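# Find the filled canister and place it in the yellow bay

## Task

Four canisters stand in the scene and just one holds something. Move that filled one into the yellow bay so that its whole footprint lies inside the taped edge, not on or over the tape. Return the three empty ones to roughly their starting spots. At the end all four must be upright; a canister that topples or is left leaning means failure, and anything that stays in place only because the robot is holding it does not count.

## Robot and tools

ROBOT. A Hello Robot Stretch 4 with a single arm: an omni-wheeled base, a lift carriage on a vertical mast, a telescoping arm that reaches forward, a wrist with yaw, pitch and roll joints, and a two-finger gripper. It stands about 1.6 m tall, and the rim of the base lies within 0.23 m of the base origin. Cameras: head_camera (pinhole, 420x560), head_left_camera and head_right_camera (fisheye, 420x672), and wrist_camera (pinhole, 616x392).

FRAMES. Base frame: origin on the floor beneath the centre of the base, x ahead, y to the left, z upward. hand_pose is reported in this frame and is a fixed point between the fingertips of the open gripper; with every wrist joint at zero its axes line up with the base frame. The printed value may differ slightly from the real position. The odometry frame is where the base frame sat when the scene began. base_odometry is computed from wheel rotation alone, so any slip is counted as travel; heading runs from -3.142 to 3.142 and increases to the left.

execute_actions. Argument "actions": a list holding one action, or an empty list, which only returns state and images. Optional "cameras": a list of names from head_camera, head_left_camera, head_right_camera, wrist_camera, or "all"; omitting it, null or ["all"] returns all of them, [] returns none, and an unrecognised name causes the whole call to be rejected. An action contains "base", "joints" or both, optionally with "pace" and "contact_limits"; alternatively it contains only {"end_of_arm": "enable_torque"}. All motions in an action begin together and may finish at different times.
- "base" holds exactly one relative command, measured from the base position in the most recent state report: {"translate_m": d} drives straight, forward positive, -2 to 2 m; {"strafe_m": d} slides sideways with no turning, left positive, -2 to 2 m; {"rotate_rad": d} turns in place, counter-clockwise (left) positive, -3.2 to 3.2 rad.
- "joints" is a dictionary of absolute targets keyed by joint name (it does not take offsets): lift_m 0 to 1.2 m (height); arm_m 0 to 0.55 m (extension); wrist_yaw_rad -1.134 to 4.276 (0 points forward, positive turns left, 3.14 is folded back, and above 3.4 the arm may block it); wrist_pitch_rad -1.117 to 4.259 (0 is level, 1.57 points straight down); wrist_roll_rad -1.117 to 4.259 (at 0 the fingers are level with each other, positive turns clockwise as seen from behind the gripper); gripper_m -0.038 to 0.141 m (the gap between fingertips; a value below 0 presses the tips against each other). A joint target outside its range is clipped to the limit and the result reports this. Any other out-of-range value or an unknown key rejects the whole call, and nothing moves.
- "pace": "slow", "default", "fast" or "max"; the base then moves at up to 0.1/0.3/0.4/0.6 m/s and 1/2/3/4 rad/s. With the lift above 0.2 the base slows further, down to 0.3 m/s and 1 rad/s at a lift of 1.2.
- "contact_limits": {"arm_m": v}, where v runs from 0 (gentlest) to 0.75 (firmest) and defaults to 0.5; it sets how hard the arm may push before it halts.
A single action runs for no more than 15 s. Anything left out of an action may keep driving toward its previous target without the status fields showing it.

wait: {"seconds": 0 to 10}; sends no new command and returns the same state and images. zoom_image: {"camera": name, "region": [x0, y0, x1, y1]}, pixel coordinates of that camera's most recent full image with the origin at the top left, no larger than 504x504. read_manual: returns licence text only, optional "section": "licences". finished_scene: {"scene": the current scene's number}; it ends the scene for good once the last command has been held, and its reply says whether the task succeeded.

RESULT LINES. base_status and joint_status describe how each motion ended: "done" means the wheels turned the commanded amount (even if they slipped); "off_target" means it settled away from the target and may still be pushing; "contact_stop_at_<key>" means it struck something and that part goes slack; "limit_stop_at_<name>" means a built-in limit, with "limit_stop_at_tilt" indicating a lean over 6 degrees (lift, arm and wheels go slack) and "limit_stop_at_own_body" indicating the robot about to hit itself; "torque_fault" means a wrist or gripper motor has gone limp and will ignore commands until enable_torque is sent. After any stop, the remaining motion calls in that reply are skipped. on_its_own lists things not commanded by this call; "held at" there is the target being held, not the actual position. lidar_m gives 12 distances for 30-degree sectors, the first straight ahead and continuing counter-clockwise (4th left, 7th behind, 10th right); "-" means nothing seen or something closer than 0.25 m, and clear objects may be missed. wrist_depth_mm is a 7x7 grid of depths from 100 to 2000 mm. turned_by_wheels and turned_by_imu differing by more than about 0.1 rad points to slipping or a collision. base_tilt is in degrees, positive for forward and right. motor_effort is given as a percentage of maximum, with the peak in brackets; both readings are noisy. A clear shift in gripper effort at a commanded gripper_m of 0 or more suggests a firm grip; neither the gripper reading nor "done" confirms that something is held.

HANDLING. To grasp, command a gap smaller than the object's width. A weight can be inferred from the wrist pitch effort when the gripper is level. If the fingertips snag on a surface, raise the lift. To unfold at the start, send lift_m 0.4 with wrist_yaw_rad 0. Tilting the gripper up while rolled can trigger own-body stops. Avoid turning or driving with more than 1 kg held while arm_m is above 0.2, particularly at a fast pace, and avoid sustained pushing with the gripper held high, since either can tip the robot. Set canisters down gently and upright; avoid dropping, sliding, knocking over or pressing hard on them. Release everything and pull back before finishing.

Each tool is called after "Call:" in YAML: its name, and indented under it one key for each argument.

## Session

Call:
execute_actions:
  actions: []

Scene clock: 0.00 s.
base_odometry: x=+0.000 y=+0.000 heading=+0.000 (m, m, rad; odometry frame)
turned_by_wheels: +0.000 (rad since the last result)
turned_by_imu: +0.000 (rad since the last result)
base_tilt: forward=-0.4 right=+0.0 (deg)
lidar_m: 2.01 1.07 1.09 1.62 0.84 0.96 1.70 1.76 0.82 1.67 1.76 1.03
base_status: not commanded
joint_positions: lift_m=+0.125 arm_m=-0.002 wrist_yaw_rad=+3.224 wrist_pitch_rad=-0.018 wrist_roll_rad=+0.004 gripper_m=+0.057
joint_status: not commanded
motor_effort: lift_m=+19 arm_m=+0 wrist_yaw_rad=+0 wrist_pitch_rad=-7 wrist_roll_rad=-1 gripper_m=-1 wheel_0=+0 wheel_1=+0 wheel_2=+0 (%)
hand_pose: x=-0.1257 y=+0.0634 z=+0.3084 quat_wxyz=(-0.041, +0.009, +0.002, +0.999) (m; base frame)
wrist_depth_mm: - - 136 1808 1756 1756 1708 / - - 128 1756 1708 1708 1661 / - - 132 204 1708 1708 1618 / - 121 138 1808 1756 1708 1708 / 191 1618 1863 1708 1708 1708 1661 / 196 1025 201 1182 195 1160 1118 / 195 297 768 112 778 732 798
pictures: head_camera, head_left_camera, head_right_camera, wrist_camera
Images, in order (width x height): head_camera 420x560, head_left_camera 420x672, head_right_camera 420x672, wrist_camera 616x392.

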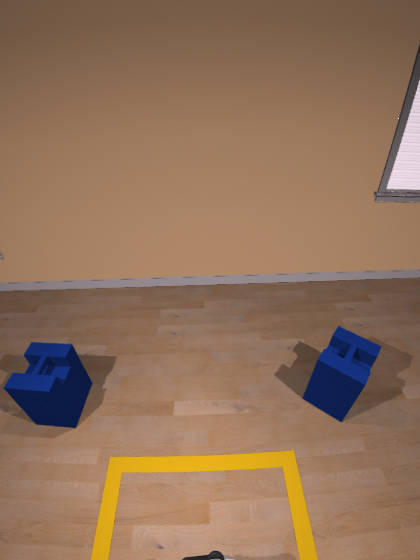

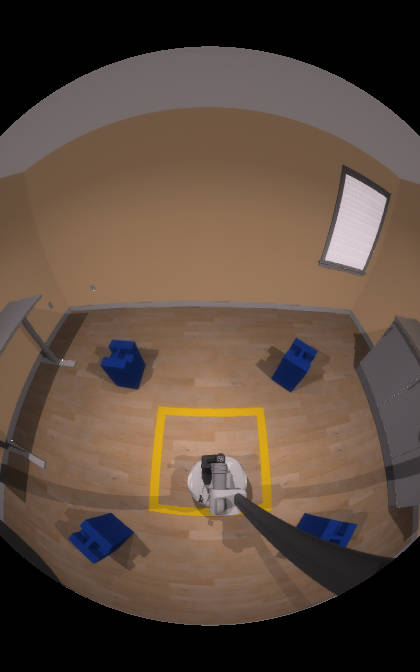

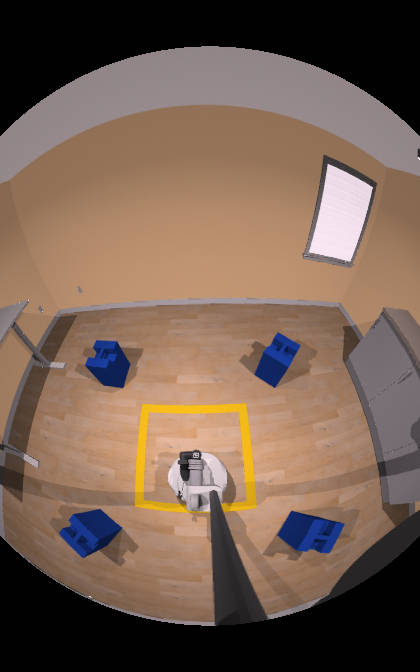

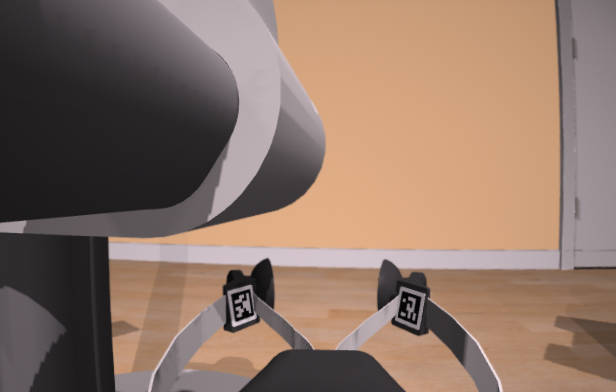

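Call:
zoom_image:
  camera: "head_camera"
  region: [260, 300, 420, 440]

Call:
zoom_image:
  camera: "head_camera"
  region: [0, 310, 140, 450]

Call:
zoom_image:
  camera: "head_right_camera"
  region: [30, 300, 380, 600]

Region (260, 300, 420, 440) of head_camera's 420x560 image, scaled by 3.150, with more detail than that image has; it fills the top 441 rows of this view, and the rest is white.

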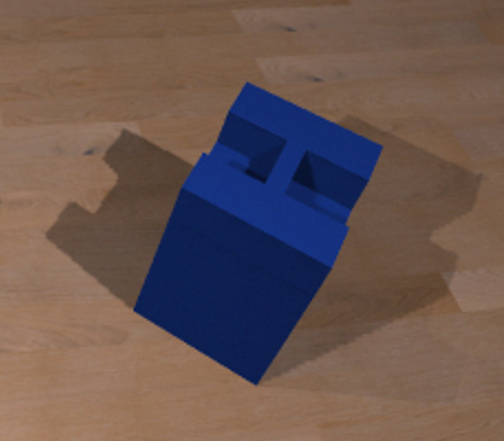

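Region (0, 310, 140, 450) of head_camera's 420x560 image, scaled by 3.600, with more detail than that image has.

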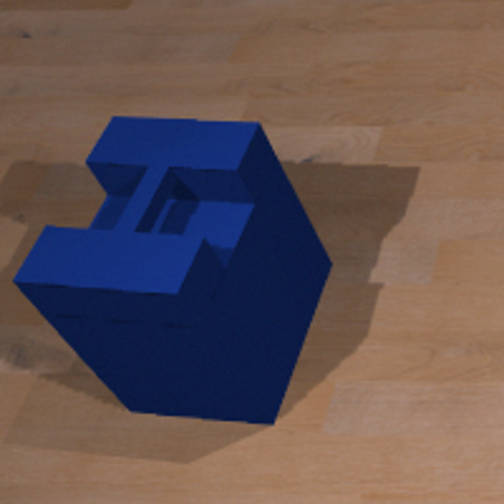

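Region (30, 300, 380, 600) of head_right_camera's 420x672 image, scaled by 1.440, with more detail than that image has; it fills the top 432 rows of this view, and the rest is white.

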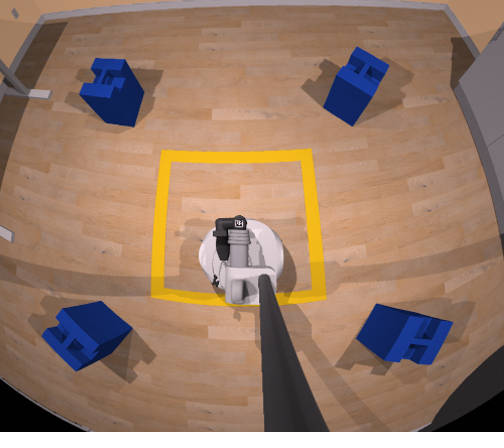

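Call:
execute_actions:
  actions:
    - {"base": {"rotate_rad": -0.56}, "joints": {"lift_m": 0.62, "wrist_yaw_rad": 0, "gripper_m": 0.1}, "pace": "fast"}
  cameras: ["head_camera"]

Scene clock: 87.67 s.
base_odometry: x=+0.000 y=+0.000 heading=-0.560 (m, m, rad; odometry frame)
turned_by_wheels: -0.560 (rad since the last result)
turned_by_imu: -0.560 (rad since the last result)
base_tilt: forward=-0.4 right=+0.0 (deg)
lidar_m: 1.01 2.01 1.16 1.07 1.58 0.84 0.88 1.71 1.78 0.78 1.68 1.74
base_status: done
joint_positions: lift_m=+0.620 arm_m=-0.002 wrist_yaw_rad=+0.000 wrist_pitch_rad=-0.018 wrist_roll_rad=+0.004 gripper_m=+0.100
joint_status: all done
motor_effort: lift_m=+22(26) arm_m=+0(0) wrist_yaw_rad=-1(4) wrist_pitch_rad=-7(7) wrist_roll_rad=+2(1) gripper_m=+0(2) wheel_0=+0(8) wheel_1=+0(6) wheel_2=+0(9) (%)
hand_pose: x=+0.4574 y=-0.0873 z=+0.8030 quat_wxyz=(+1.000, +0.002, -0.009, +0.000) (m; base frame)
wrist_depth_mm: 1499 1708 1921 - - - 1921 / 1537 1661 1921 - - - 1921 / 1537 1708 1983 - - - 1863 / 1499 1756 1863 - - - 1366 / 1499 1708 1921 - - - 1366 / 1499 1661 208 - - - 1336 / 1576 1661 1863 112 1808 1708 1397
pictures: head_camera
Images, in order (width x height): head_camera 420x560.

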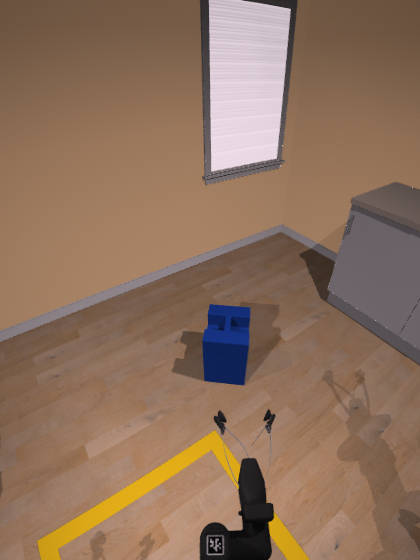

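Call:
execute_actions:
  actions:
    - {"base": {"translate_m": 0.7}, "joints": {"wrist_pitch_rad": 1.57, "arm_m": 0.3, "wrist_roll_rad": 0.1}, "pace": "fast"}
  cameras: ["head_camera", "wrist_camera", "head_right_camera"]

Scene clock: 96.63 s.
base_odometry: x=+0.593 y=-0.372 heading=-0.560 (m, m, rad; odometry frame)
turned_by_wheels: +0.000 (rad since the last result)
turned_by_imu: +0.000 (rad since the last result)
base_tilt: forward=-0.4 right=+0.0 (deg)
lidar_m: 0.32 1.43 1.45 1.20 1.15 1.58 1.52 1.19 1.04 1.40 1.27 0.34
base_status: done
joint_positions: lift_m=+0.620 arm_m=+0.299 wrist_yaw_rad=+0.000 wrist_pitch_rad=+1.570 wrist_roll_rad=+0.100 gripper_m=+0.100
joint_status: all done
motor_effort: lift_m=+22(22) arm_m=+9(8) wrist_yaw_rad=+0(1) wrist_pitch_rad=+1(6) wrist_roll_rad=+1(6) gripper_m=-2(1) wheel_0=+0(6) wheel_1=+0(5) wheel_2=+0(11) (%)
hand_pose: x=+0.4697 y=-0.0874 z=+0.5094 quat_wxyz=(+0.707, +0.035, +0.706, -0.035) (m; base frame)
wrist_depth_mm: 750 741 715 723 707 707 691 / 759 732 351 343 338 707 699 / 750 750 353 347 345 707 707 / 759 741 436 427 427 715 699 / 759 759 436 362 430 715 715 / 759 750 207 353 349 723 723 / 778 750 362 112 347 723 723
pictures: head_camera, head_right_camera, wrist_camera
Images, in order (width x height): head_camera 420x560, head_right_camera 420x672, wrist_camera 616x392.

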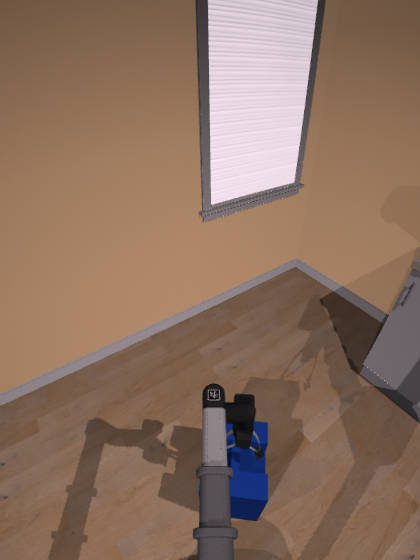

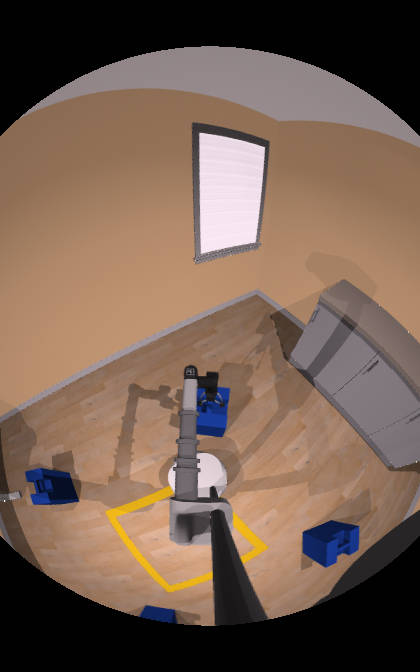

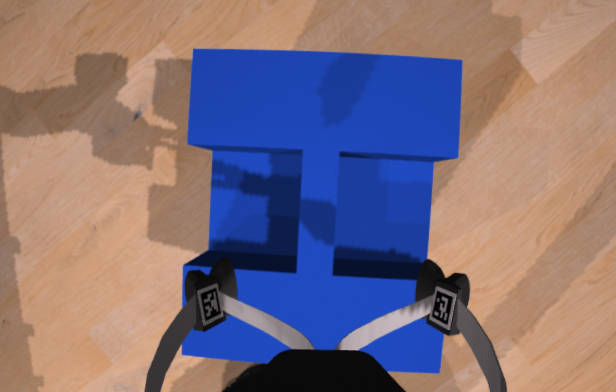

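Call:
execute_actions:
  actions:
    - {"joints": {"arm_m": 0.328, "wrist_roll_rad": 0.145, "lift_m": 0.475, "gripper_m": 0.07}, "pace": "fast"}
  cameras: ["wrist_camera", "head_camera"]

Scene clock: 118.97 s.
base_odometry: x=+0.593 y=-0.372 heading=-0.560 (m, m, rad; odometry frame)
turned_by_wheels: +0.000 (rad since the last result)
turned_by_imu: +0.002 (rad since the last result)
base_tilt: forward=-0.3 right=+0.0 (deg)
lidar_m: 0.34 1.44 1.46 1.20 1.15 1.57 1.52 1.15 1.06 1.40 1.28 0.35
base_status: not commanded
joint_positions: lift_m=+0.475 arm_m=+0.327 wrist_yaw_rad=+0.000 wrist_pitch_rad=+1.570 wrist_roll_rad=+0.145 gripper_m=+0.070
joint_status: all done
motor_effort: lift_m=+15(19) arm_m=+8(6) wrist_yaw_rad=+0(1) wrist_pitch_rad=+0(0) wrist_roll_rad=+1(2) gripper_m=-1(3) wheel_0=+0(0) wheel_1=+0(0) wheel_2=+0(0) (%)
hand_pose: x=+0.4976 y=-0.0874 z=+0.3650 quat_wxyz=(+0.706, +0.051, +0.705, -0.051) (m; base frame)
wrist_depth_mm: 597 208 204 202 200 198 559 / 597 208 204 202 202 200 564 / 603 210 207 204 203 200 564 / 609 609 290 206 283 282 569 / 609 603 293 206 285 580 574 / 615 615 200 208 198 585 574 / 615 244 233 112 236 230 580
pictures: head_camera, wrist_camera
Images, in order (width x height): head_camera 420x560, wrist_camera 616x392.

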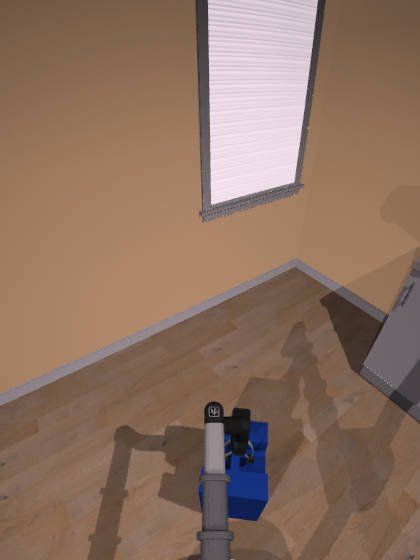

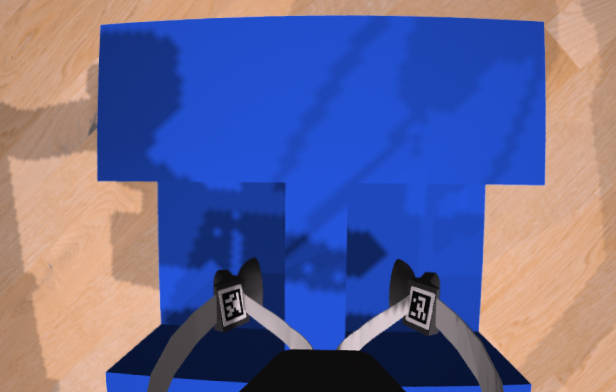

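Call:
execute_actions:
  actions:
    - {"joints": {"gripper_m": -0.01}, "pace": "fast"}
  cameras: ["wrist_camera"]

Call:
execute_actions:
  actions:
    - {"joints": {"lift_m": 0.51}, "pace": "default"}
  cameras: ["wrist_camera", "head_camera"]

Scene clock: 125.53 s.
base_odometry: x=+0.593 y=-0.372 heading=-0.560 (m, m, rad; odometry frame)
turned_by_wheels: +0.000 (rad since the last result)
turned_by_imu: +0.002 (rad since the last result)
base_tilt: forward=-0.3 right=+0.0 (deg)
lidar_m: 0.34 1.44 1.49 1.19 1.13 1.59 1.51 1.20 1.05 1.41 1.28 0.33
base_status: not commanded
joint_positions: lift_m=+0.475 arm_m=+0.327 wrist_yaw_rad=+0.000 wrist_pitch_rad=+1.570 wrist_roll_rad=+0.145 gripper_m=-0.009
joint_status: all done
motor_effort: lift_m=+19(19) arm_m=+8(9) wrist_yaw_rad=+0(1) wrist_pitch_rad=-1(0) wrist_roll_rad=+2(0) gripper_m=-22(21) wheel_0=+0(1) wheel_1=+0(0) wheel_2=-1(0) (%)
hand_pose: x=+0.4977 y=-0.0874 z=+0.3647 quat_wxyz=(+0.706, +0.051, +0.705, -0.051) (m; base frame)
wrist_depth_mm: 597 200 197 194 192 189 188 / 603 200 198 195 193 190 189 / 603 202 199 197 194 191 190 / 609 597 282 198 273 273 574 / 609 603 283 199 276 274 569 / 621 609 187 198 192 276 580 / 615 418 234 112 235 214 580
pictures: wrist_camera
Images, in order (width x height): wrist_camera 616x392.

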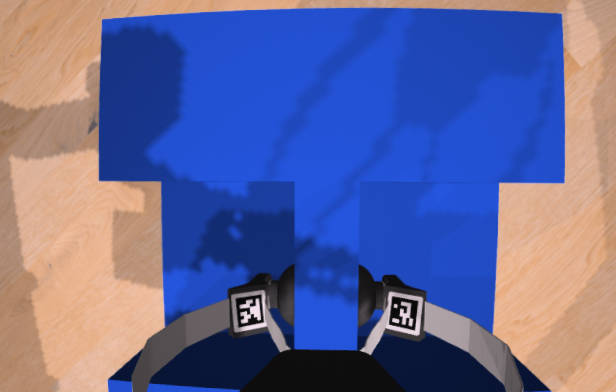

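Scene clock: 126.50 s.
base_odometry: x=+0.593 y=-0.372 heading=-0.560 (m, m, rad; odometry frame)
turned_by_wheels: +0.000 (rad since the last result)
turned_by_imu: +0.000 (rad since the last result)
base_tilt: forward=-0.3 right=+0.1 (deg)
lidar_m: 0.32 1.42 1.48 1.19 1.14 1.57 1.52 1.20 1.05 1.40 1.28 0.34
base_status: not commanded
joint_positions: lift_m=+0.509 arm_m=+0.327 wrist_yaw_rad=+0.000 wrist_pitch_rad=+1.570 wrist_roll_rad=+0.145 gripper_m=-0.009
joint_status: all done
motor_effort: lift_m=+26(27) arm_m=+8(8) wrist_yaw_rad=+1(0) wrist_pitch_rad=+1(1) wrist_roll_rad=+1(0) gripper_m=-23(23) wheel_0=+0(1) wheel_1=+0(0) wheel_2=+0(1) (%)
hand_pose: x=+0.4977 y=-0.0874 z=+0.3991 quat_wxyz=(+0.706, +0.051, +0.705, -0.051) (m; base frame)
wrist_depth_mm: 627 199 196 195 193 190 189 / 627 201 198 195 193 191 190 / 634 202 199 197 194 191 190 / 640 627 282 197 272 272 603 / 640 647 283 198 276 274 597 / 654 640 187 199 191 274 615 / 661 436 234 112 234 215 609
pictures: head_camera, wrist_camera
Images, in order (width x height): head_camera 420x560, wrist_camera 616x392.

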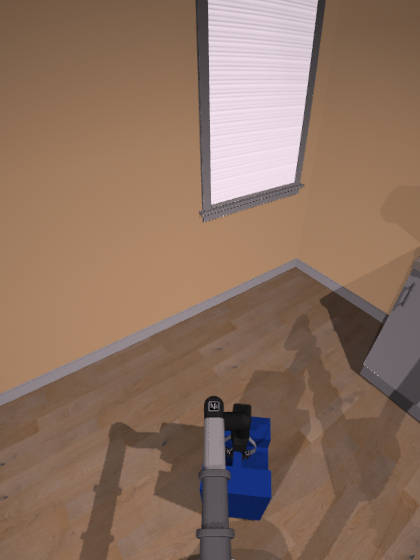

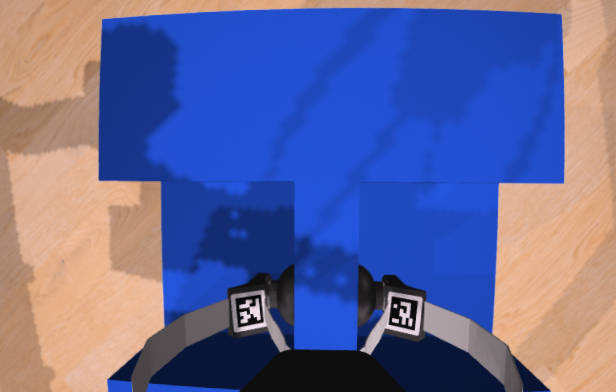

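Call:
execute_actions:
  actions:
    - {"joints": {"lift_m": 0.473}, "pace": "default"}
  cameras: []

Call:
execute_actions:
  actions:
    - {"joints": {"gripper_m": 0.055}, "pace": "fast"}
  cameras: ["wrist_camera", "head_left_camera", "head_right_camera"]

Scene clock: 132.77 s.
base_odometry: x=+0.593 y=-0.372 heading=-0.560 (m, m, rad; odometry frame)
turned_by_wheels: +0.000 (rad since the last result)
turned_by_imu: +0.003 (rad since the last result)
base_tilt: forward=-0.4 right=+0.0 (deg)
lidar_m: 0.35 1.45 1.49 1.17 1.14 1.60 1.53 1.18 1.04 1.41 1.27 0.35
base_status: not commanded
joint_positions: lift_m=+0.473 arm_m=+0.327 wrist_yaw_rad=+0.000 wrist_pitch_rad=+1.570 wrist_roll_rad=+0.145 gripper_m=-0.009
joint_status: all done
motor_effort: lift_m=+19(23) arm_m=+8(8) wrist_yaw_rad=+0(1) wrist_pitch_rad=+1(1) wrist_roll_rad=+1(3) gripper_m=-21(23) wheel_0=+1(1) wheel_1=+0(0) wheel_2=+0(1) (%)
hand_pose: x=+0.4977 y=-0.0874 z=+0.3627 quat_wxyz=(+0.706, +0.051, +0.705, -0.051) (m; base frame)
wrist_depth_mm: 597 199 196 193 191 189 188 / 597 200 197 195 193 190 189 / 591 200 199 196 194 191 189 / 603 591 281 197 276 273 569 / 609 603 285 199 276 274 569 / 615 609 187 200 191 276 574 / 609 418 234 112 235 189 574
pictures: none
No camera images: the call's "cameras" was empty. Leave "cameras" out to get every camera's image.

Scene clock: 134.17 s.
base_odometry: x=+0.593 y=-0.372 heading=-0.560 (m, m, rad; odometry frame)
turned_by_wheels: +0.000 (rad since the last result)
turned_by_imu: +0.001 (rad since the last result)
base_tilt: forward=-0.3 right=+0.1 (deg)
lidar_m: 0.34 1.44 1.47 1.19 1.15 1.60 1.53 1.18 1.06 1.39 1.29 0.35
base_status: not commanded
joint_positions: lift_m=+0.473 arm_m=+0.327 wrist_yaw_rad=+0.000 wrist_pitch_rad=+1.570 wrist_roll_rad=+0.145 gripper_m=+0.055
joint_status: all done
motor_effort: lift_m=+19(19) arm_m=+9(8) wrist_yaw_rad=+0(0) wrist_pitch_rad=-2(4) wrist_roll_rad=+2(1) gripper_m=-3(21) wheel_0=+0(0) wheel_1=+0(0) wheel_2=+0(0) (%)
hand_pose: x=+0.4975 y=-0.0874 z=+0.3627 quat_wxyz=(+0.705, +0.051, +0.705, -0.051) (m; base frame)
wrist_depth_mm: 585 205 203 200 198 196 559 / 597 206 203 201 198 197 377 / 597 207 204 202 200 198 377 / 603 597 287 204 279 281 574 / 615 603 287 205 283 282 569 / 615 603 198 206 195 283 574 / 621 436 233 112 236 223 580
pictures: head_left_camera, head_right_camera, wrist_camera
Images, in order (width x height): head_left_camera 420x672, head_right_camera 420x672, wrist_camera 616x392.

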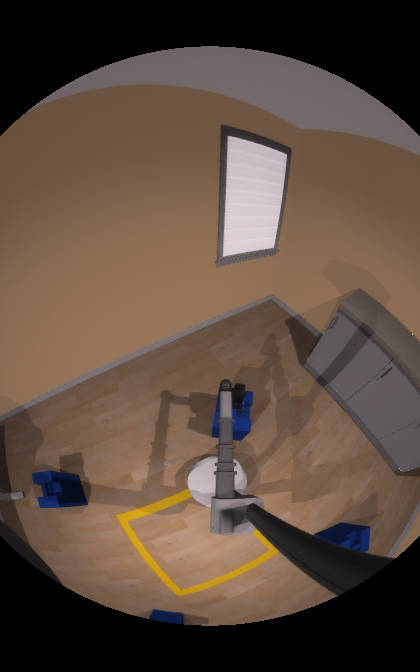

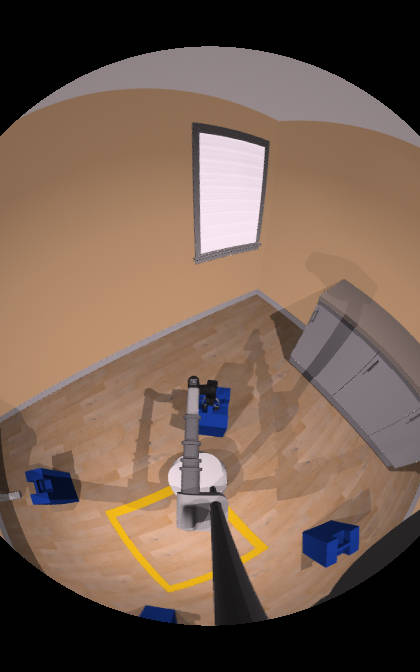

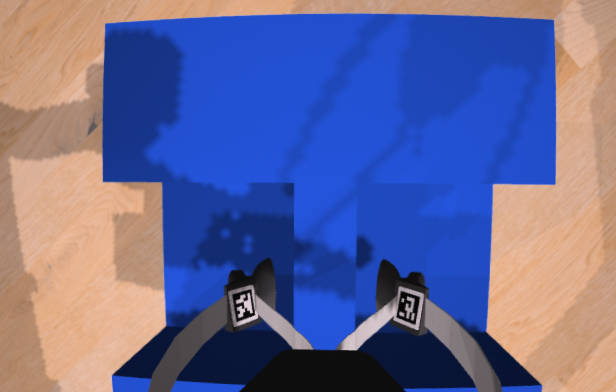

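Call:
zoom_image:
  camera: "head_right_camera"
  region: [280, 490, 390, 590]

Call:
zoom_image:
  camera: "head_left_camera"
  region: [10, 440, 120, 540]

Region (280, 490, 390, 590) of head_right_camera's 420x672 image, scaled by 4.582, with more detail than that image has; it fills the top 458 rows of this view, and the rest is white.

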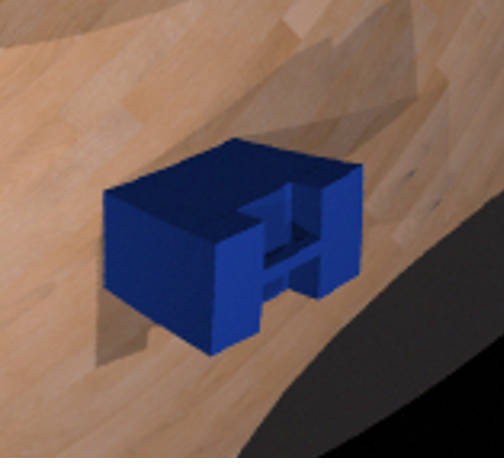

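Region (10, 440, 120, 540) of head_left_camera's 420x672 image, scaled by 4.582, with more detail than that image has; it fills the top 458 rows of this view, and the rest is white.

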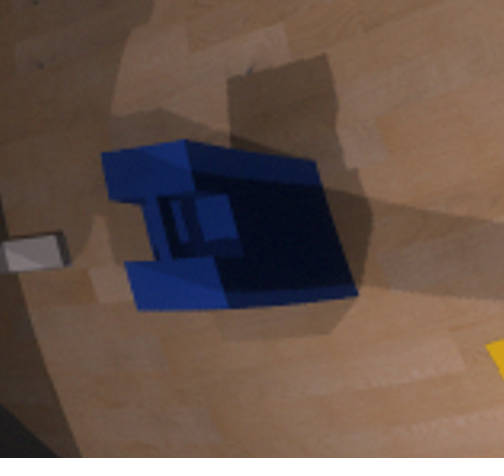

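Call:
execute_actions:
  actions:
    - {"joints": {"lift_m": 0.54}, "pace": "max"}
  cameras: []

Call:
execute_actions:
  actions:
    - {"base": {"rotate_rad": -2.15}, "joints": {"lift_m": 0.6, "gripper_m": 0.08}, "pace": "fast"}
  cameras: ["head_camera"]

Scene clock: 151.57 s.
base_odometry: x=+0.593 y=-0.372 heading=-0.560 (m, m, rad; odometry frame)
turned_by_wheels: +0.000 (rad since the last result)
turned_by_imu: +0.002 (rad since the last result)
base_tilt: forward=-0.4 right=+0.0 (deg)
lidar_m: 0.33 1.43 1.44 1.19 1.12 1.57 1.52 1.19 1.03 1.38 1.30 0.35
base_status: not commanded
joint_positions: lift_m=+0.540 arm_m=+0.327 wrist_yaw_rad=+0.000 wrist_pitch_rad=+1.570 wrist_roll_rad=+0.145 gripper_m=+0.055
joint_status: all done
motor_effort: lift_m=+21(27) arm_m=+8(9) wrist_yaw_rad=+0(1) wrist_pitch_rad=+0(1) wrist_roll_rad=+1(3) gripper_m=-3(4) wheel_0=+1(0) wheel_1=+0(0) wheel_2=+0(0) (%)
hand_pose: x=+0.4976 y=-0.0874 z=+0.4295 quat_wxyz=(+0.706, +0.051, +0.705, -0.051) (m; base frame)
wrist_depth_mm: 661 647 640 634 627 634 621 / 668 661 270 266 265 263 627 / 668 654 271 268 266 264 621 / 676 676 353 271 347 640 627 / 676 668 355 271 351 634 640 / 691 676 199 272 195 640 640 / 676 676 278 111 272 270 640
pictures: none
No camera images: the call's "cameras" was empty. Leave "cameras" out to get every camera's image.

Scene clock: 153.60 s.
base_odometry: x=+0.593 y=-0.372 heading=-2.710 (m, m, rad; odometry frame)
turned_by_wheels: -2.150 (rad since the last result)
turned_by_imu: -2.157 (rad since the last result)
base_tilt: forward=-0.3 right=+0.0 (deg)
lidar_m: 1.06 1.43 1.29 0.35 0.34 1.42 1.47 1.22 1.13 2.07 1.52 2.26
base_status: done
joint_positions: lift_m=+0.600 arm_m=+0.327 wrist_yaw_rad=+0.000 wrist_pitch_rad=+1.570 wrist_roll_rad=+0.145 gripper_m=+0.080
joint_status: all done
motor_effort: lift_m=+22(24) arm_m=+7(8) wrist_yaw_rad=+0(2) wrist_pitch_rad=+0(1) wrist_roll_rad=+1(1) gripper_m=-1(3) wheel_0=+0(8) wheel_1=+0(8) wheel_2=+0(6) (%)
hand_pose: x=+0.4980 y=-0.0874 z=+0.4895 quat_wxyz=(+0.706, +0.051, +0.705, -0.051) (m; base frame)
wrist_depth_mm: 723 715 707 707 691 676 683 / 732 715 707 707 691 683 683 / 732 715 715 715 699 691 683 / 732 732 723 707 707 699 683 / 723 715 723 715 715 699 691 / 732 741 202 715 216 699 699 / 741 741 732 112 715 699 699
pictures: head_camera
Images, in order (width x height): head_camera 420x560.

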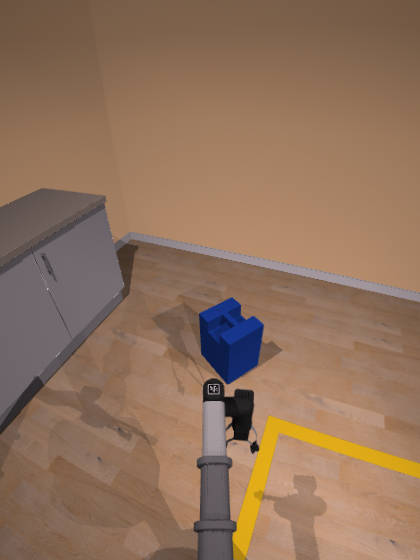

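Call:
zoom_image:
  camera: "head_camera"
  region: [170, 280, 290, 400]

Region (170, 280, 290, 400) of head_camera's 420x560 image, scaled by 4.200, with more detail than that image has.

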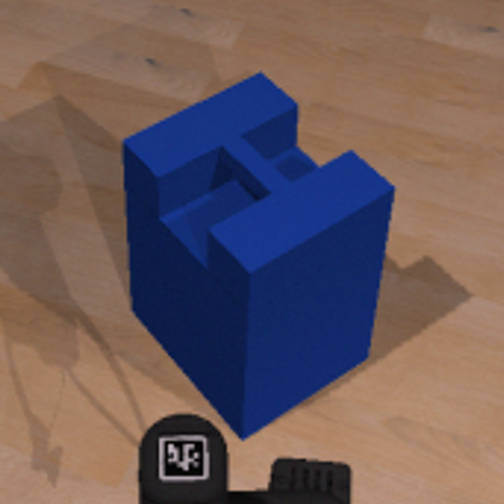

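Call:
execute_actions:
  actions:
    - {"base": {"translate_m": 0.72}, "joints": {"wrist_roll_rad": -0.65, "lift_m": 0.56}, "pace": "max"}
  cameras: ["wrist_camera"]

Scene clock: 167.70 s.
base_odometry: x=-0.061 y=-0.673 heading=-2.710 (m, m, rad; odometry frame)
turned_by_wheels: +0.000 (rad since the last result)
turned_by_imu: +0.000 (rad since the last result)
base_tilt: forward=-0.4 right=+0.1 (deg)
lidar_m: 0.32 1.14 1.01 1.03 1.29 0.84 2.15 1.63 2.28 1.36 1.75 0.34
base_status: done
joint_positions: lift_m=+0.560 arm_m=+0.327 wrist_yaw_rad=+0.000 wrist_pitch_rad=+1.570 wrist_roll_rad=-0.650 gripper_m=+0.080
joint_status: all done
motor_effort: lift_m=+17(20) arm_m=+6(7) wrist_yaw_rad=+0(0) wrist_pitch_rad=-1(0) wrist_roll_rad=+1(3) gripper_m=-1(1) wheel_0=-2(6) wheel_1=-2(4) wheel_2=+2(8) (%)
hand_pose: x=+0.4979 y=-0.0874 z=+0.4499 quat_wxyz=(+0.670, -0.226, +0.670, +0.226) (m; base frame)
wrist_depth_mm: 699 683 676 661 654 640 634 / 699 683 291 287 285 281 640 / 699 691 293 289 285 282 647 / 707 699 699 368 289 362 640 / 707 699 676 373 366 654 647 / 591 615 202 330 214 366 647 / 492 488 298 112 289 287 661
pictures: wrist_camera
Images, in order (width x height): wrist_camera 616x392.

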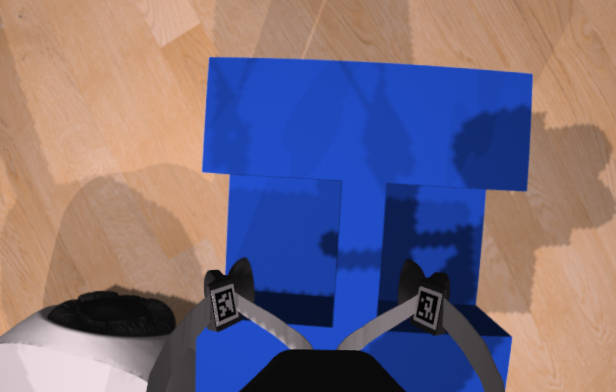

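Call:
execute_actions:
  actions:
    - {"base": {"strafe_m": -0.018}, "joints": {"arm_m": 0.34, "wrist_roll_rad": -0.59, "lift_m": 0.475}, "pace": "fast"}
  cameras: ["wrist_camera"]

Scene clock: 177.00 s.
base_odometry: x=-0.068 y=-0.657 heading=-2.710 (m, m, rad; odometry frame)
turned_by_wheels: +0.000 (rad since the last result)
turned_by_imu: +0.002 (rad since the last result)
base_tilt: forward=-0.3 right=+0.0 (deg)
lidar_m: 0.32 1.10 1.04 1.04 1.35 0.81 2.13 1.66 2.25 1.34 1.75 0.33
base_status: done
joint_positions: lift_m=+0.475 arm_m=+0.338 wrist_yaw_rad=+0.000 wrist_pitch_rad=+1.570 wrist_roll_rad=-0.590 gripper_m=+0.080
joint_status: all done
motor_effort: lift_m=+16(15) arm_m=+9(11) wrist_yaw_rad=+1(1) wrist_pitch_rad=-1(0) wrist_roll_rad=+2(2) gripper_m=-2(3) wheel_0=-1(12) wheel_1=+1(10) wheel_2=+1(2) (%)
hand_pose: x=+0.5096 y=-0.0874 z=+0.3650 quat_wxyz=(+0.677, -0.206, +0.676, +0.206) (m; base frame)
wrist_depth_mm: 615 210 206 204 200 197 196 / 609 209 206 204 202 198 377 / 621 211 208 204 202 198 379 / 615 603 291 205 283 279 559 / 621 615 293 207 283 282 574 / 621 621 202 208 206 282 569 / 492 355 229 112 228 217 569
pictures: wrist_camera
Images, in order (width x height): wrist_camera 616x392.

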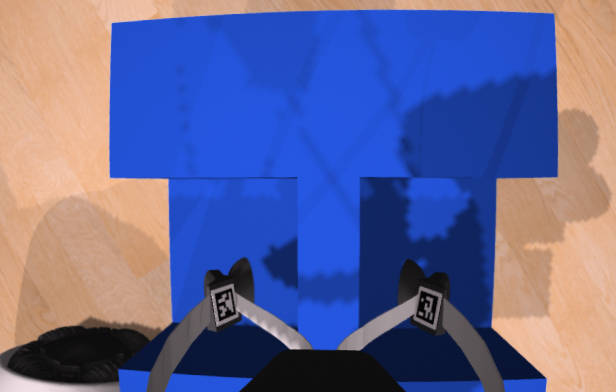

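Well centred. Grip and see whether it's drawn up.

Call:
execute_actions:
  actions:
    - {"joints": {"gripper_m": -0.01}, "pace": "fast"}
  cameras: ["wrist_camera"]

Scene clock: 180.70 s.
base_odometry: x=-0.068 y=-0.657 heading=-2.710 (m, m, rad; odometry frame)
turned_by_wheels: +0.000 (rad since the last result)
turned_by_imu: +0.002 (rad since the last result)
base_tilt: forward=-0.3 right=+0.0 (deg)
lidar_m: 0.34 1.16 1.02 1.05 1.34 0.84 2.13 1.66 2.28 1.37 1.77 0.33
base_status: not commanded
joint_positions: lift_m=+0.475 arm_m=+0.339 wrist_yaw_rad=+0.001 wrist_pitch_rad=+1.566 wrist_roll_rad=-0.590 gripper_m=-0.009
joint_status: all done
motor_effort: lift_m=+24(24) arm_m=+8(8) wrist_yaw_rad=-3(3) wrist_pitch_rad=+10(10) wrist_roll_rad=+1(1) gripper_m=-25(23) wheel_0=-1(1) wheel_1=+0(1) wheel_2=+1(1) (%)
hand_pose: x=+0.5109 y=-0.0874 z=+0.3643 quat_wxyz=(+0.678, -0.207, +0.675, +0.206) (m; base frame)
wrist_depth_mm: 603 204 201 198 195 192 189 / 597 205 202 199 196 193 191 / 615 206 203 200 197 193 191 / 621 597 286 200 277 274 554 / 615 603 290 202 278 277 559 / 615 609 187 202 191 276 564 / 488 343 228 112 225 210 569
pictures: wrist_camera
Images, in order (width x height): wrist_camera 616x392.

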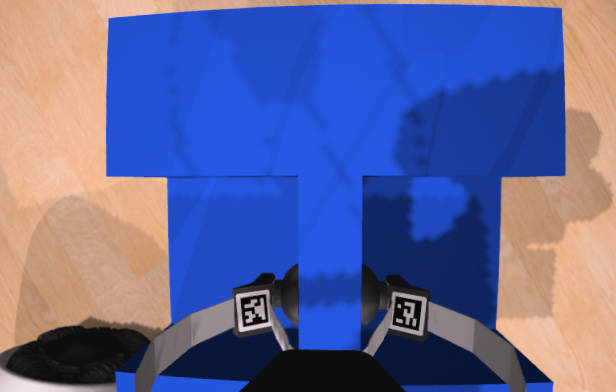

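Call:
execute_actions:
  actions:
    - {"joints": {"gripper_m": -0.035, "lift_m": 0.485}, "pace": "slow"}
  cameras: ["wrist_camera"]

Scene clock: 184.83 s.
base_odometry: x=-0.068 y=-0.657 heading=-2.710 (m, m, rad; odometry frame)
turned_by_wheels: +0.000 (rad since the last result)
turned_by_imu: +0.002 (rad since the last result)
base_tilt: forward=-0.3 right=+0.1 (deg)
lidar_m: 0.31 1.14 1.02 1.05 1.34 0.84 2.13 1.65 2.26 1.36 1.77 0.38
base_status: not commanded
joint_positions: lift_m=+0.484 arm_m=+0.339 wrist_yaw_rad=+0.001 wrist_pitch_rad=+1.567 wrist_roll_rad=-0.590 gripper_m=-0.034
joint_status: all done
motor_effort: lift_m=+32(32) arm_m=+8(8) wrist_yaw_rad=-4(4) wrist_pitch_rad=+8(13) wrist_roll_rad=+1(2) gripper_m=-33(32) wheel_0=-1(1) wheel_1=+0(1) wheel_2=+1(1) (%)
hand_pose: x=+0.5108 y=-0.0874 z=+0.3736 quat_wxyz=(+0.678, -0.207, +0.675, +0.206) (m; base frame)
wrist_depth_mm: 603 213 209 207 203 200 198 / 615 214 211 208 204 200 377 / 615 216 211 208 205 202 379 / 621 615 296 210 285 282 559 / 627 615 296 211 286 285 569 / 634 615 184 211 191 285 574 / 484 223 227 112 225 208 574
pictures: wrist_camera
Images, in order (width x height): wrist_camera 616x392.

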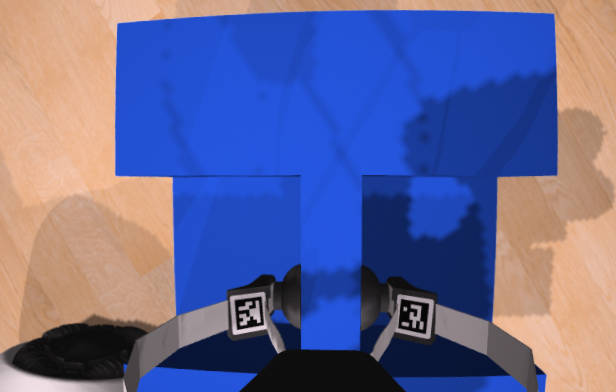

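Call:
execute_actions:
  actions:
    - {"joints": {"gripper_m": 0.05, "lift_m": 0.478}, "pace": "fast"}
  cameras: ["wrist_camera", "head_left_camera", "head_right_camera"]

Scene clock: 234.07 s.
base_odometry: x=-0.068 y=-0.657 heading=-2.710 (m, m, rad; odometry frame)
turned_by_wheels: +0.000 (rad since the last result)
turned_by_imu: +0.002 (rad since the last result)
base_tilt: forward=-0.4 right=+0.0 (deg)
lidar_m: 0.31 1.16 1.05 1.02 1.34 0.85 2.13 1.63 2.26 1.34 1.75 0.33
base_status: not commanded
joint_positions: lift_m=+0.478 arm_m=+0.339 wrist_yaw_rad=+0.000 wrist_pitch_rad=+1.570 wrist_roll_rad=-0.590 gripper_m=+0.050
joint_status: all done
motor_effort: lift_m=+15(31) arm_m=+8(8) wrist_yaw_rad=+1(4) wrist_pitch_rad=+1(10) wrist_roll_rad=+1(1) gripper_m=-4(31) wheel_0=-1(2) wheel_1=+0(0) wheel_2=+1(1) (%)
hand_pose: x=+0.5098 y=-0.0874 z=+0.3680 quat_wxyz=(+0.677, -0.206, +0.676, +0.206) (m; base frame)
wrist_depth_mm: 603 213 209 206 204 200 198 / 615 213 211 207 204 201 379 / 621 214 211 207 205 202 379 / 615 609 294 208 283 286 569 / 621 609 296 210 287 285 569 / 627 615 201 210 195 286 574 / 488 452 229 112 229 211 574
pictures: head_left_camera, head_right_camera, wrist_camera
Images, in order (width x height): head_left_camera 420x672, head_right_camera 420x672, wrist_camera 616x392.

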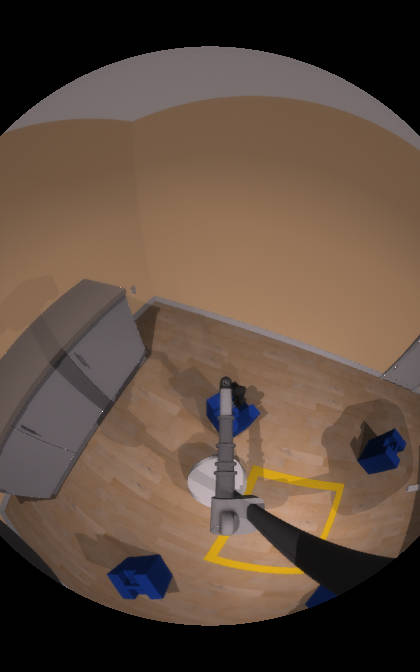

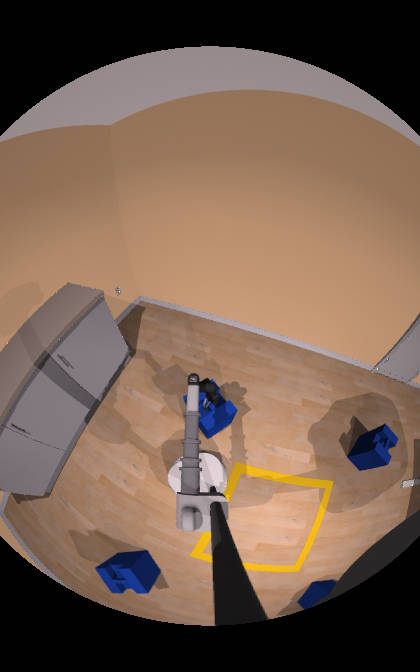

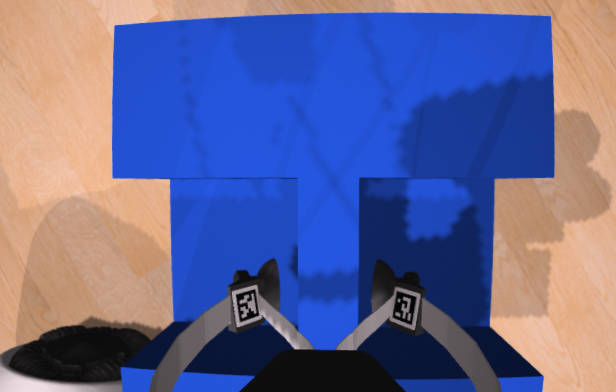

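Call:
zoom_image:
  camera: "head_left_camera"
  region: [160, 370, 300, 540]

Call:
zoom_image:
  camera: "head_right_camera"
  region: [150, 370, 360, 590]

Region (160, 370, 300, 540) of head_left_camera's 420x672 image, scaled by 2.965, with more detail than that image has; it fills the left 415 columns of this view, and the rest is white.

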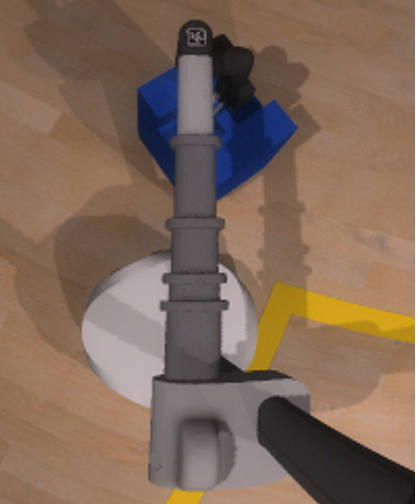

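Region (150, 370, 360, 590) of head_right_camera's 420x672 image, scaled by 2.291, with more detail than that image has; it fills the left 481 columns of this view, and the rest is white.

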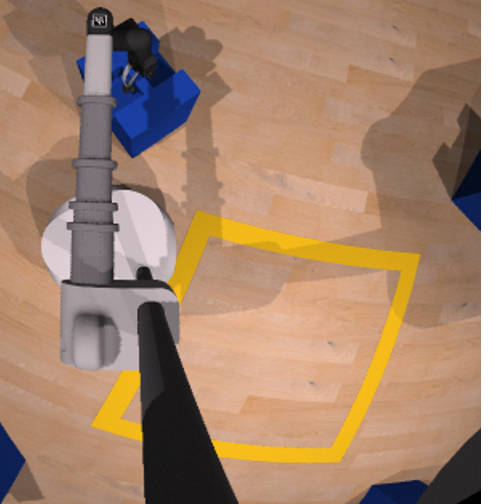

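Call:
execute_actions:
  actions:
    - {"joints": {"lift_m": 0.54}, "pace": "max"}
  cameras: []

Call:
execute_actions:
  actions:
    - {"base": {"rotate_rad": -1.095}, "joints": {"lift_m": 0.56, "arm_m": 0.0, "wrist_roll_rad": 1.57}, "pace": "max"}
  cameras: []

Call:
execute_actions:
  actions:
    - {"base": {"translate_m": -0.09}, "pace": "max"}
  cameras: ["head_left_camera", "wrist_camera"]

Scene clock: 266.90 s.
base_odometry: x=-0.068 y=-0.657 heading=-2.710 (m, m, rad; odometry frame)
turned_by_wheels: +0.000 (rad since the last result)
turned_by_imu: +0.002 (rad since the last result)
base_tilt: forward=-0.4 right=+0.0 (deg)
lidar_m: 0.31 1.16 1.02 1.06 1.37 0.85 2.12 1.66 2.27 1.38 1.77 0.34
base_status: not commanded
joint_positions: lift_m=+0.540 arm_m=+0.339 wrist_yaw_rad=+0.000 wrist_pitch_rad=+1.570 wrist_roll_rad=-0.590 gripper_m=+0.050
joint_status: all done
motor_effort: lift_m=+21(26) arm_m=+8(8) wrist_yaw_rad=+0(1) wrist_pitch_rad=+0(0) wrist_roll_rad=+2(2) gripper_m=-3(5) wheel_0=-1(2) wheel_1=+0(0) wheel_2=+1(1) (%)
hand_pose: x=+0.5098 y=-0.0874 z=+0.4296 quat_wxyz=(+0.677, -0.206, +0.676, +0.206) (m; base frame)
wrist_depth_mm: 676 654 654 640 640 621 615 / 676 661 272 267 265 263 621 / 683 668 273 268 265 262 615 / 691 676 355 272 345 627 627 / 683 676 359 271 347 634 640 / 691 676 202 272 196 640 634 / 492 504 278 112 270 266 647
pictures: none
No camera images: the call's "cameras" was empty. Leave "cameras" out to get every camera's image.

Scene clock: 268.67 s.
base_odometry: x=-0.068 y=-0.657 heading=+2.478 (m, m, rad; odometry frame)
turned_by_wheels: -1.095 (rad since the last result)
turned_by_imu: -1.098 (rad since the last result)
base_tilt: forward=-0.3 right=+0.0 (deg)
lidar_m: 1.80 0.39 0.32 1.16 1.03 1.05 1.29 0.81 1.02 1.64 2.26 1.37
base_status: done
joint_positions: lift_m=+0.560 arm_m=+0.002 wrist_yaw_rad=+0.000 wrist_pitch_rad=+1.570 wrist_roll_rad=+1.570 gripper_m=+0.050
joint_status: all done
motor_effort: lift_m=+22(22) arm_m=-9(4) wrist_yaw_rad=+1(1) wrist_pitch_rad=-1(0) wrist_roll_rad=+2(7) gripper_m=-2(5) wheel_0=+1(5) wheel_1=+1(10) wheel_2=-1(7) (%)
hand_pose: x=+0.1725 y=-0.0874 z=+0.4495 quat_wxyz=(+0.500, +0.500, +0.500, -0.500) (m; base frame)
wrist_depth_mm: 683 683 676 676 661 661 654 / 683 683 676 676 668 668 654 / 691 676 676 661 661 654 647 / 676 683 676 676 459 459 455 / 683 676 676 462 462 455 382 / 691 683 202 466 195 459 455 / 683 699 691 112 462 459 459
pictures: none
No camera images: the call's "cameras" was empty. Leave "cameras" out to get every camera's image.

Scene clock: 269.97 s.
base_odometry: x=+0.002 y=-0.712 heading=+2.478 (m, m, rad; odometry frame)
turned_by_wheels: +0.000 (rad since the last result)
turned_by_imu: +0.001 (rad since the last result)
base_tilt: forward=-0.4 right=+0.0 (deg)
lidar_m: 1.88 0.38 0.41 1.11 0.98 1.00 1.23 0.77 0.86 1.67 2.33 1.44
base_status: done
joint_positions: lift_m=+0.560 arm_m=+0.001 wrist_yaw_rad=+0.000 wrist_pitch_rad=+1.570 wrist_roll_rad=+1.570 gripper_m=+0.050
joint_status: not commanded
motor_effort: lift_m=+22(22) arm_m=-8(8) wrist_yaw_rad=+1(1) wrist_pitch_rad=+0(1) wrist_roll_rad=+2(5) gripper_m=-5(4) wheel_0=+0(5) wheel_1=+0(5) wheel_2=-1(11) (%)
hand_pose: x=+0.1725 y=-0.0874 z=+0.4495 quat_wxyz=(+0.500, +0.500, +0.500, -0.500) (m; base frame)
wrist_depth_mm: 676 683 683 661 661 661 661 / 683 668 676 668 661 661 654 / 691 683 676 676 661 668 661 / 683 683 683 676 459 455 452 / 683 683 676 462 459 452 379 / 691 691 202 469 196 459 459 / 676 699 691 112 459 459 455
pictures: head_left_camera, wrist_camera
Images, in order (width x height): head_left_camera 420x672, wrist_camera 616x392.

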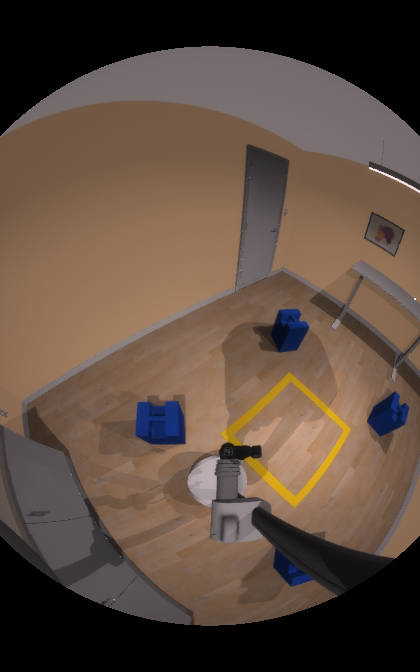

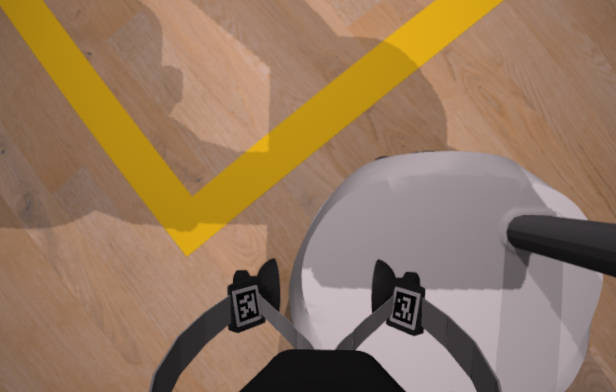

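Call:
execute_actions:
  actions:
    - {"base": {"strafe_m": 0.805}, "pace": "max"}
  cameras: ["head_right_camera", "wrist_camera"]

Scene clock: 277.80 s.
base_odometry: x=-0.493 y=-1.347 heading=+2.478 (m, m, rad; odometry frame)
turned_by_wheels: +0.000 (rad since the last result)
turned_by_imu: +0.001 (rad since the last result)
base_tilt: forward=-0.4 right=+0.0 (deg)
lidar_m: 1.32 1.15 1.16 0.42 0.34 0.35 0.45 0.90 1.41 2.47 0.37 0.34
base_status: done
joint_positions: lift_m=+0.560 arm_m=+0.001 wrist_yaw_rad=+0.000 wrist_pitch_rad=+1.570 wrist_roll_rad=+1.570 gripper_m=+0.050
joint_status: not commanded
motor_effort: lift_m=+21(22) arm_m=-8(9) wrist_yaw_rad=+0(1) wrist_pitch_rad=-1(1) wrist_roll_rad=+2(2) gripper_m=-2(3) wheel_0=+1(10) wheel_1=+1(9) wheel_2=-1(3) (%)
hand_pose: x=+0.1726 y=-0.0874 z=+0.4495 quat_wxyz=(+0.500, +0.500, +0.500, -0.500) (m; base frame)
wrist_depth_mm: 294 294 319 661 676 661 647 / 332 368 433 676 661 668 661 / 683 676 683 676 668 654 661 / 683 676 676 676 462 455 452 / 691 683 691 462 455 455 384 / 691 676 201 466 196 459 452 / 691 691 691 112 462 459 459
pictures: head_right_camera, wrist_camera
Images, in order (width x height): head_right_camera 420x672, wrist_camera 616x392.

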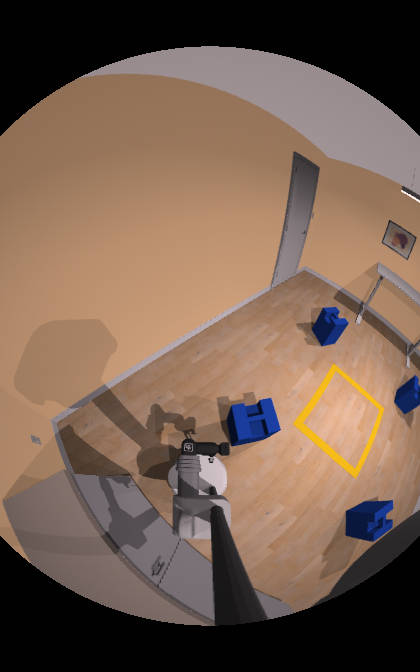

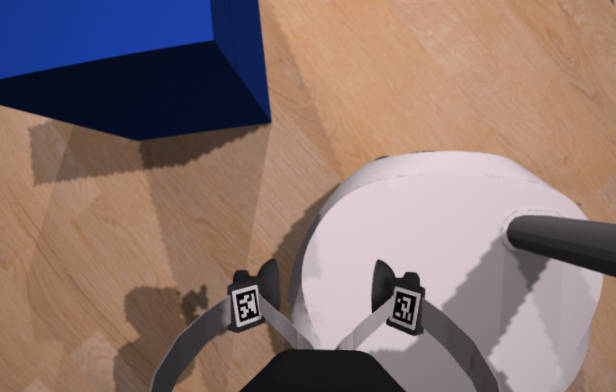

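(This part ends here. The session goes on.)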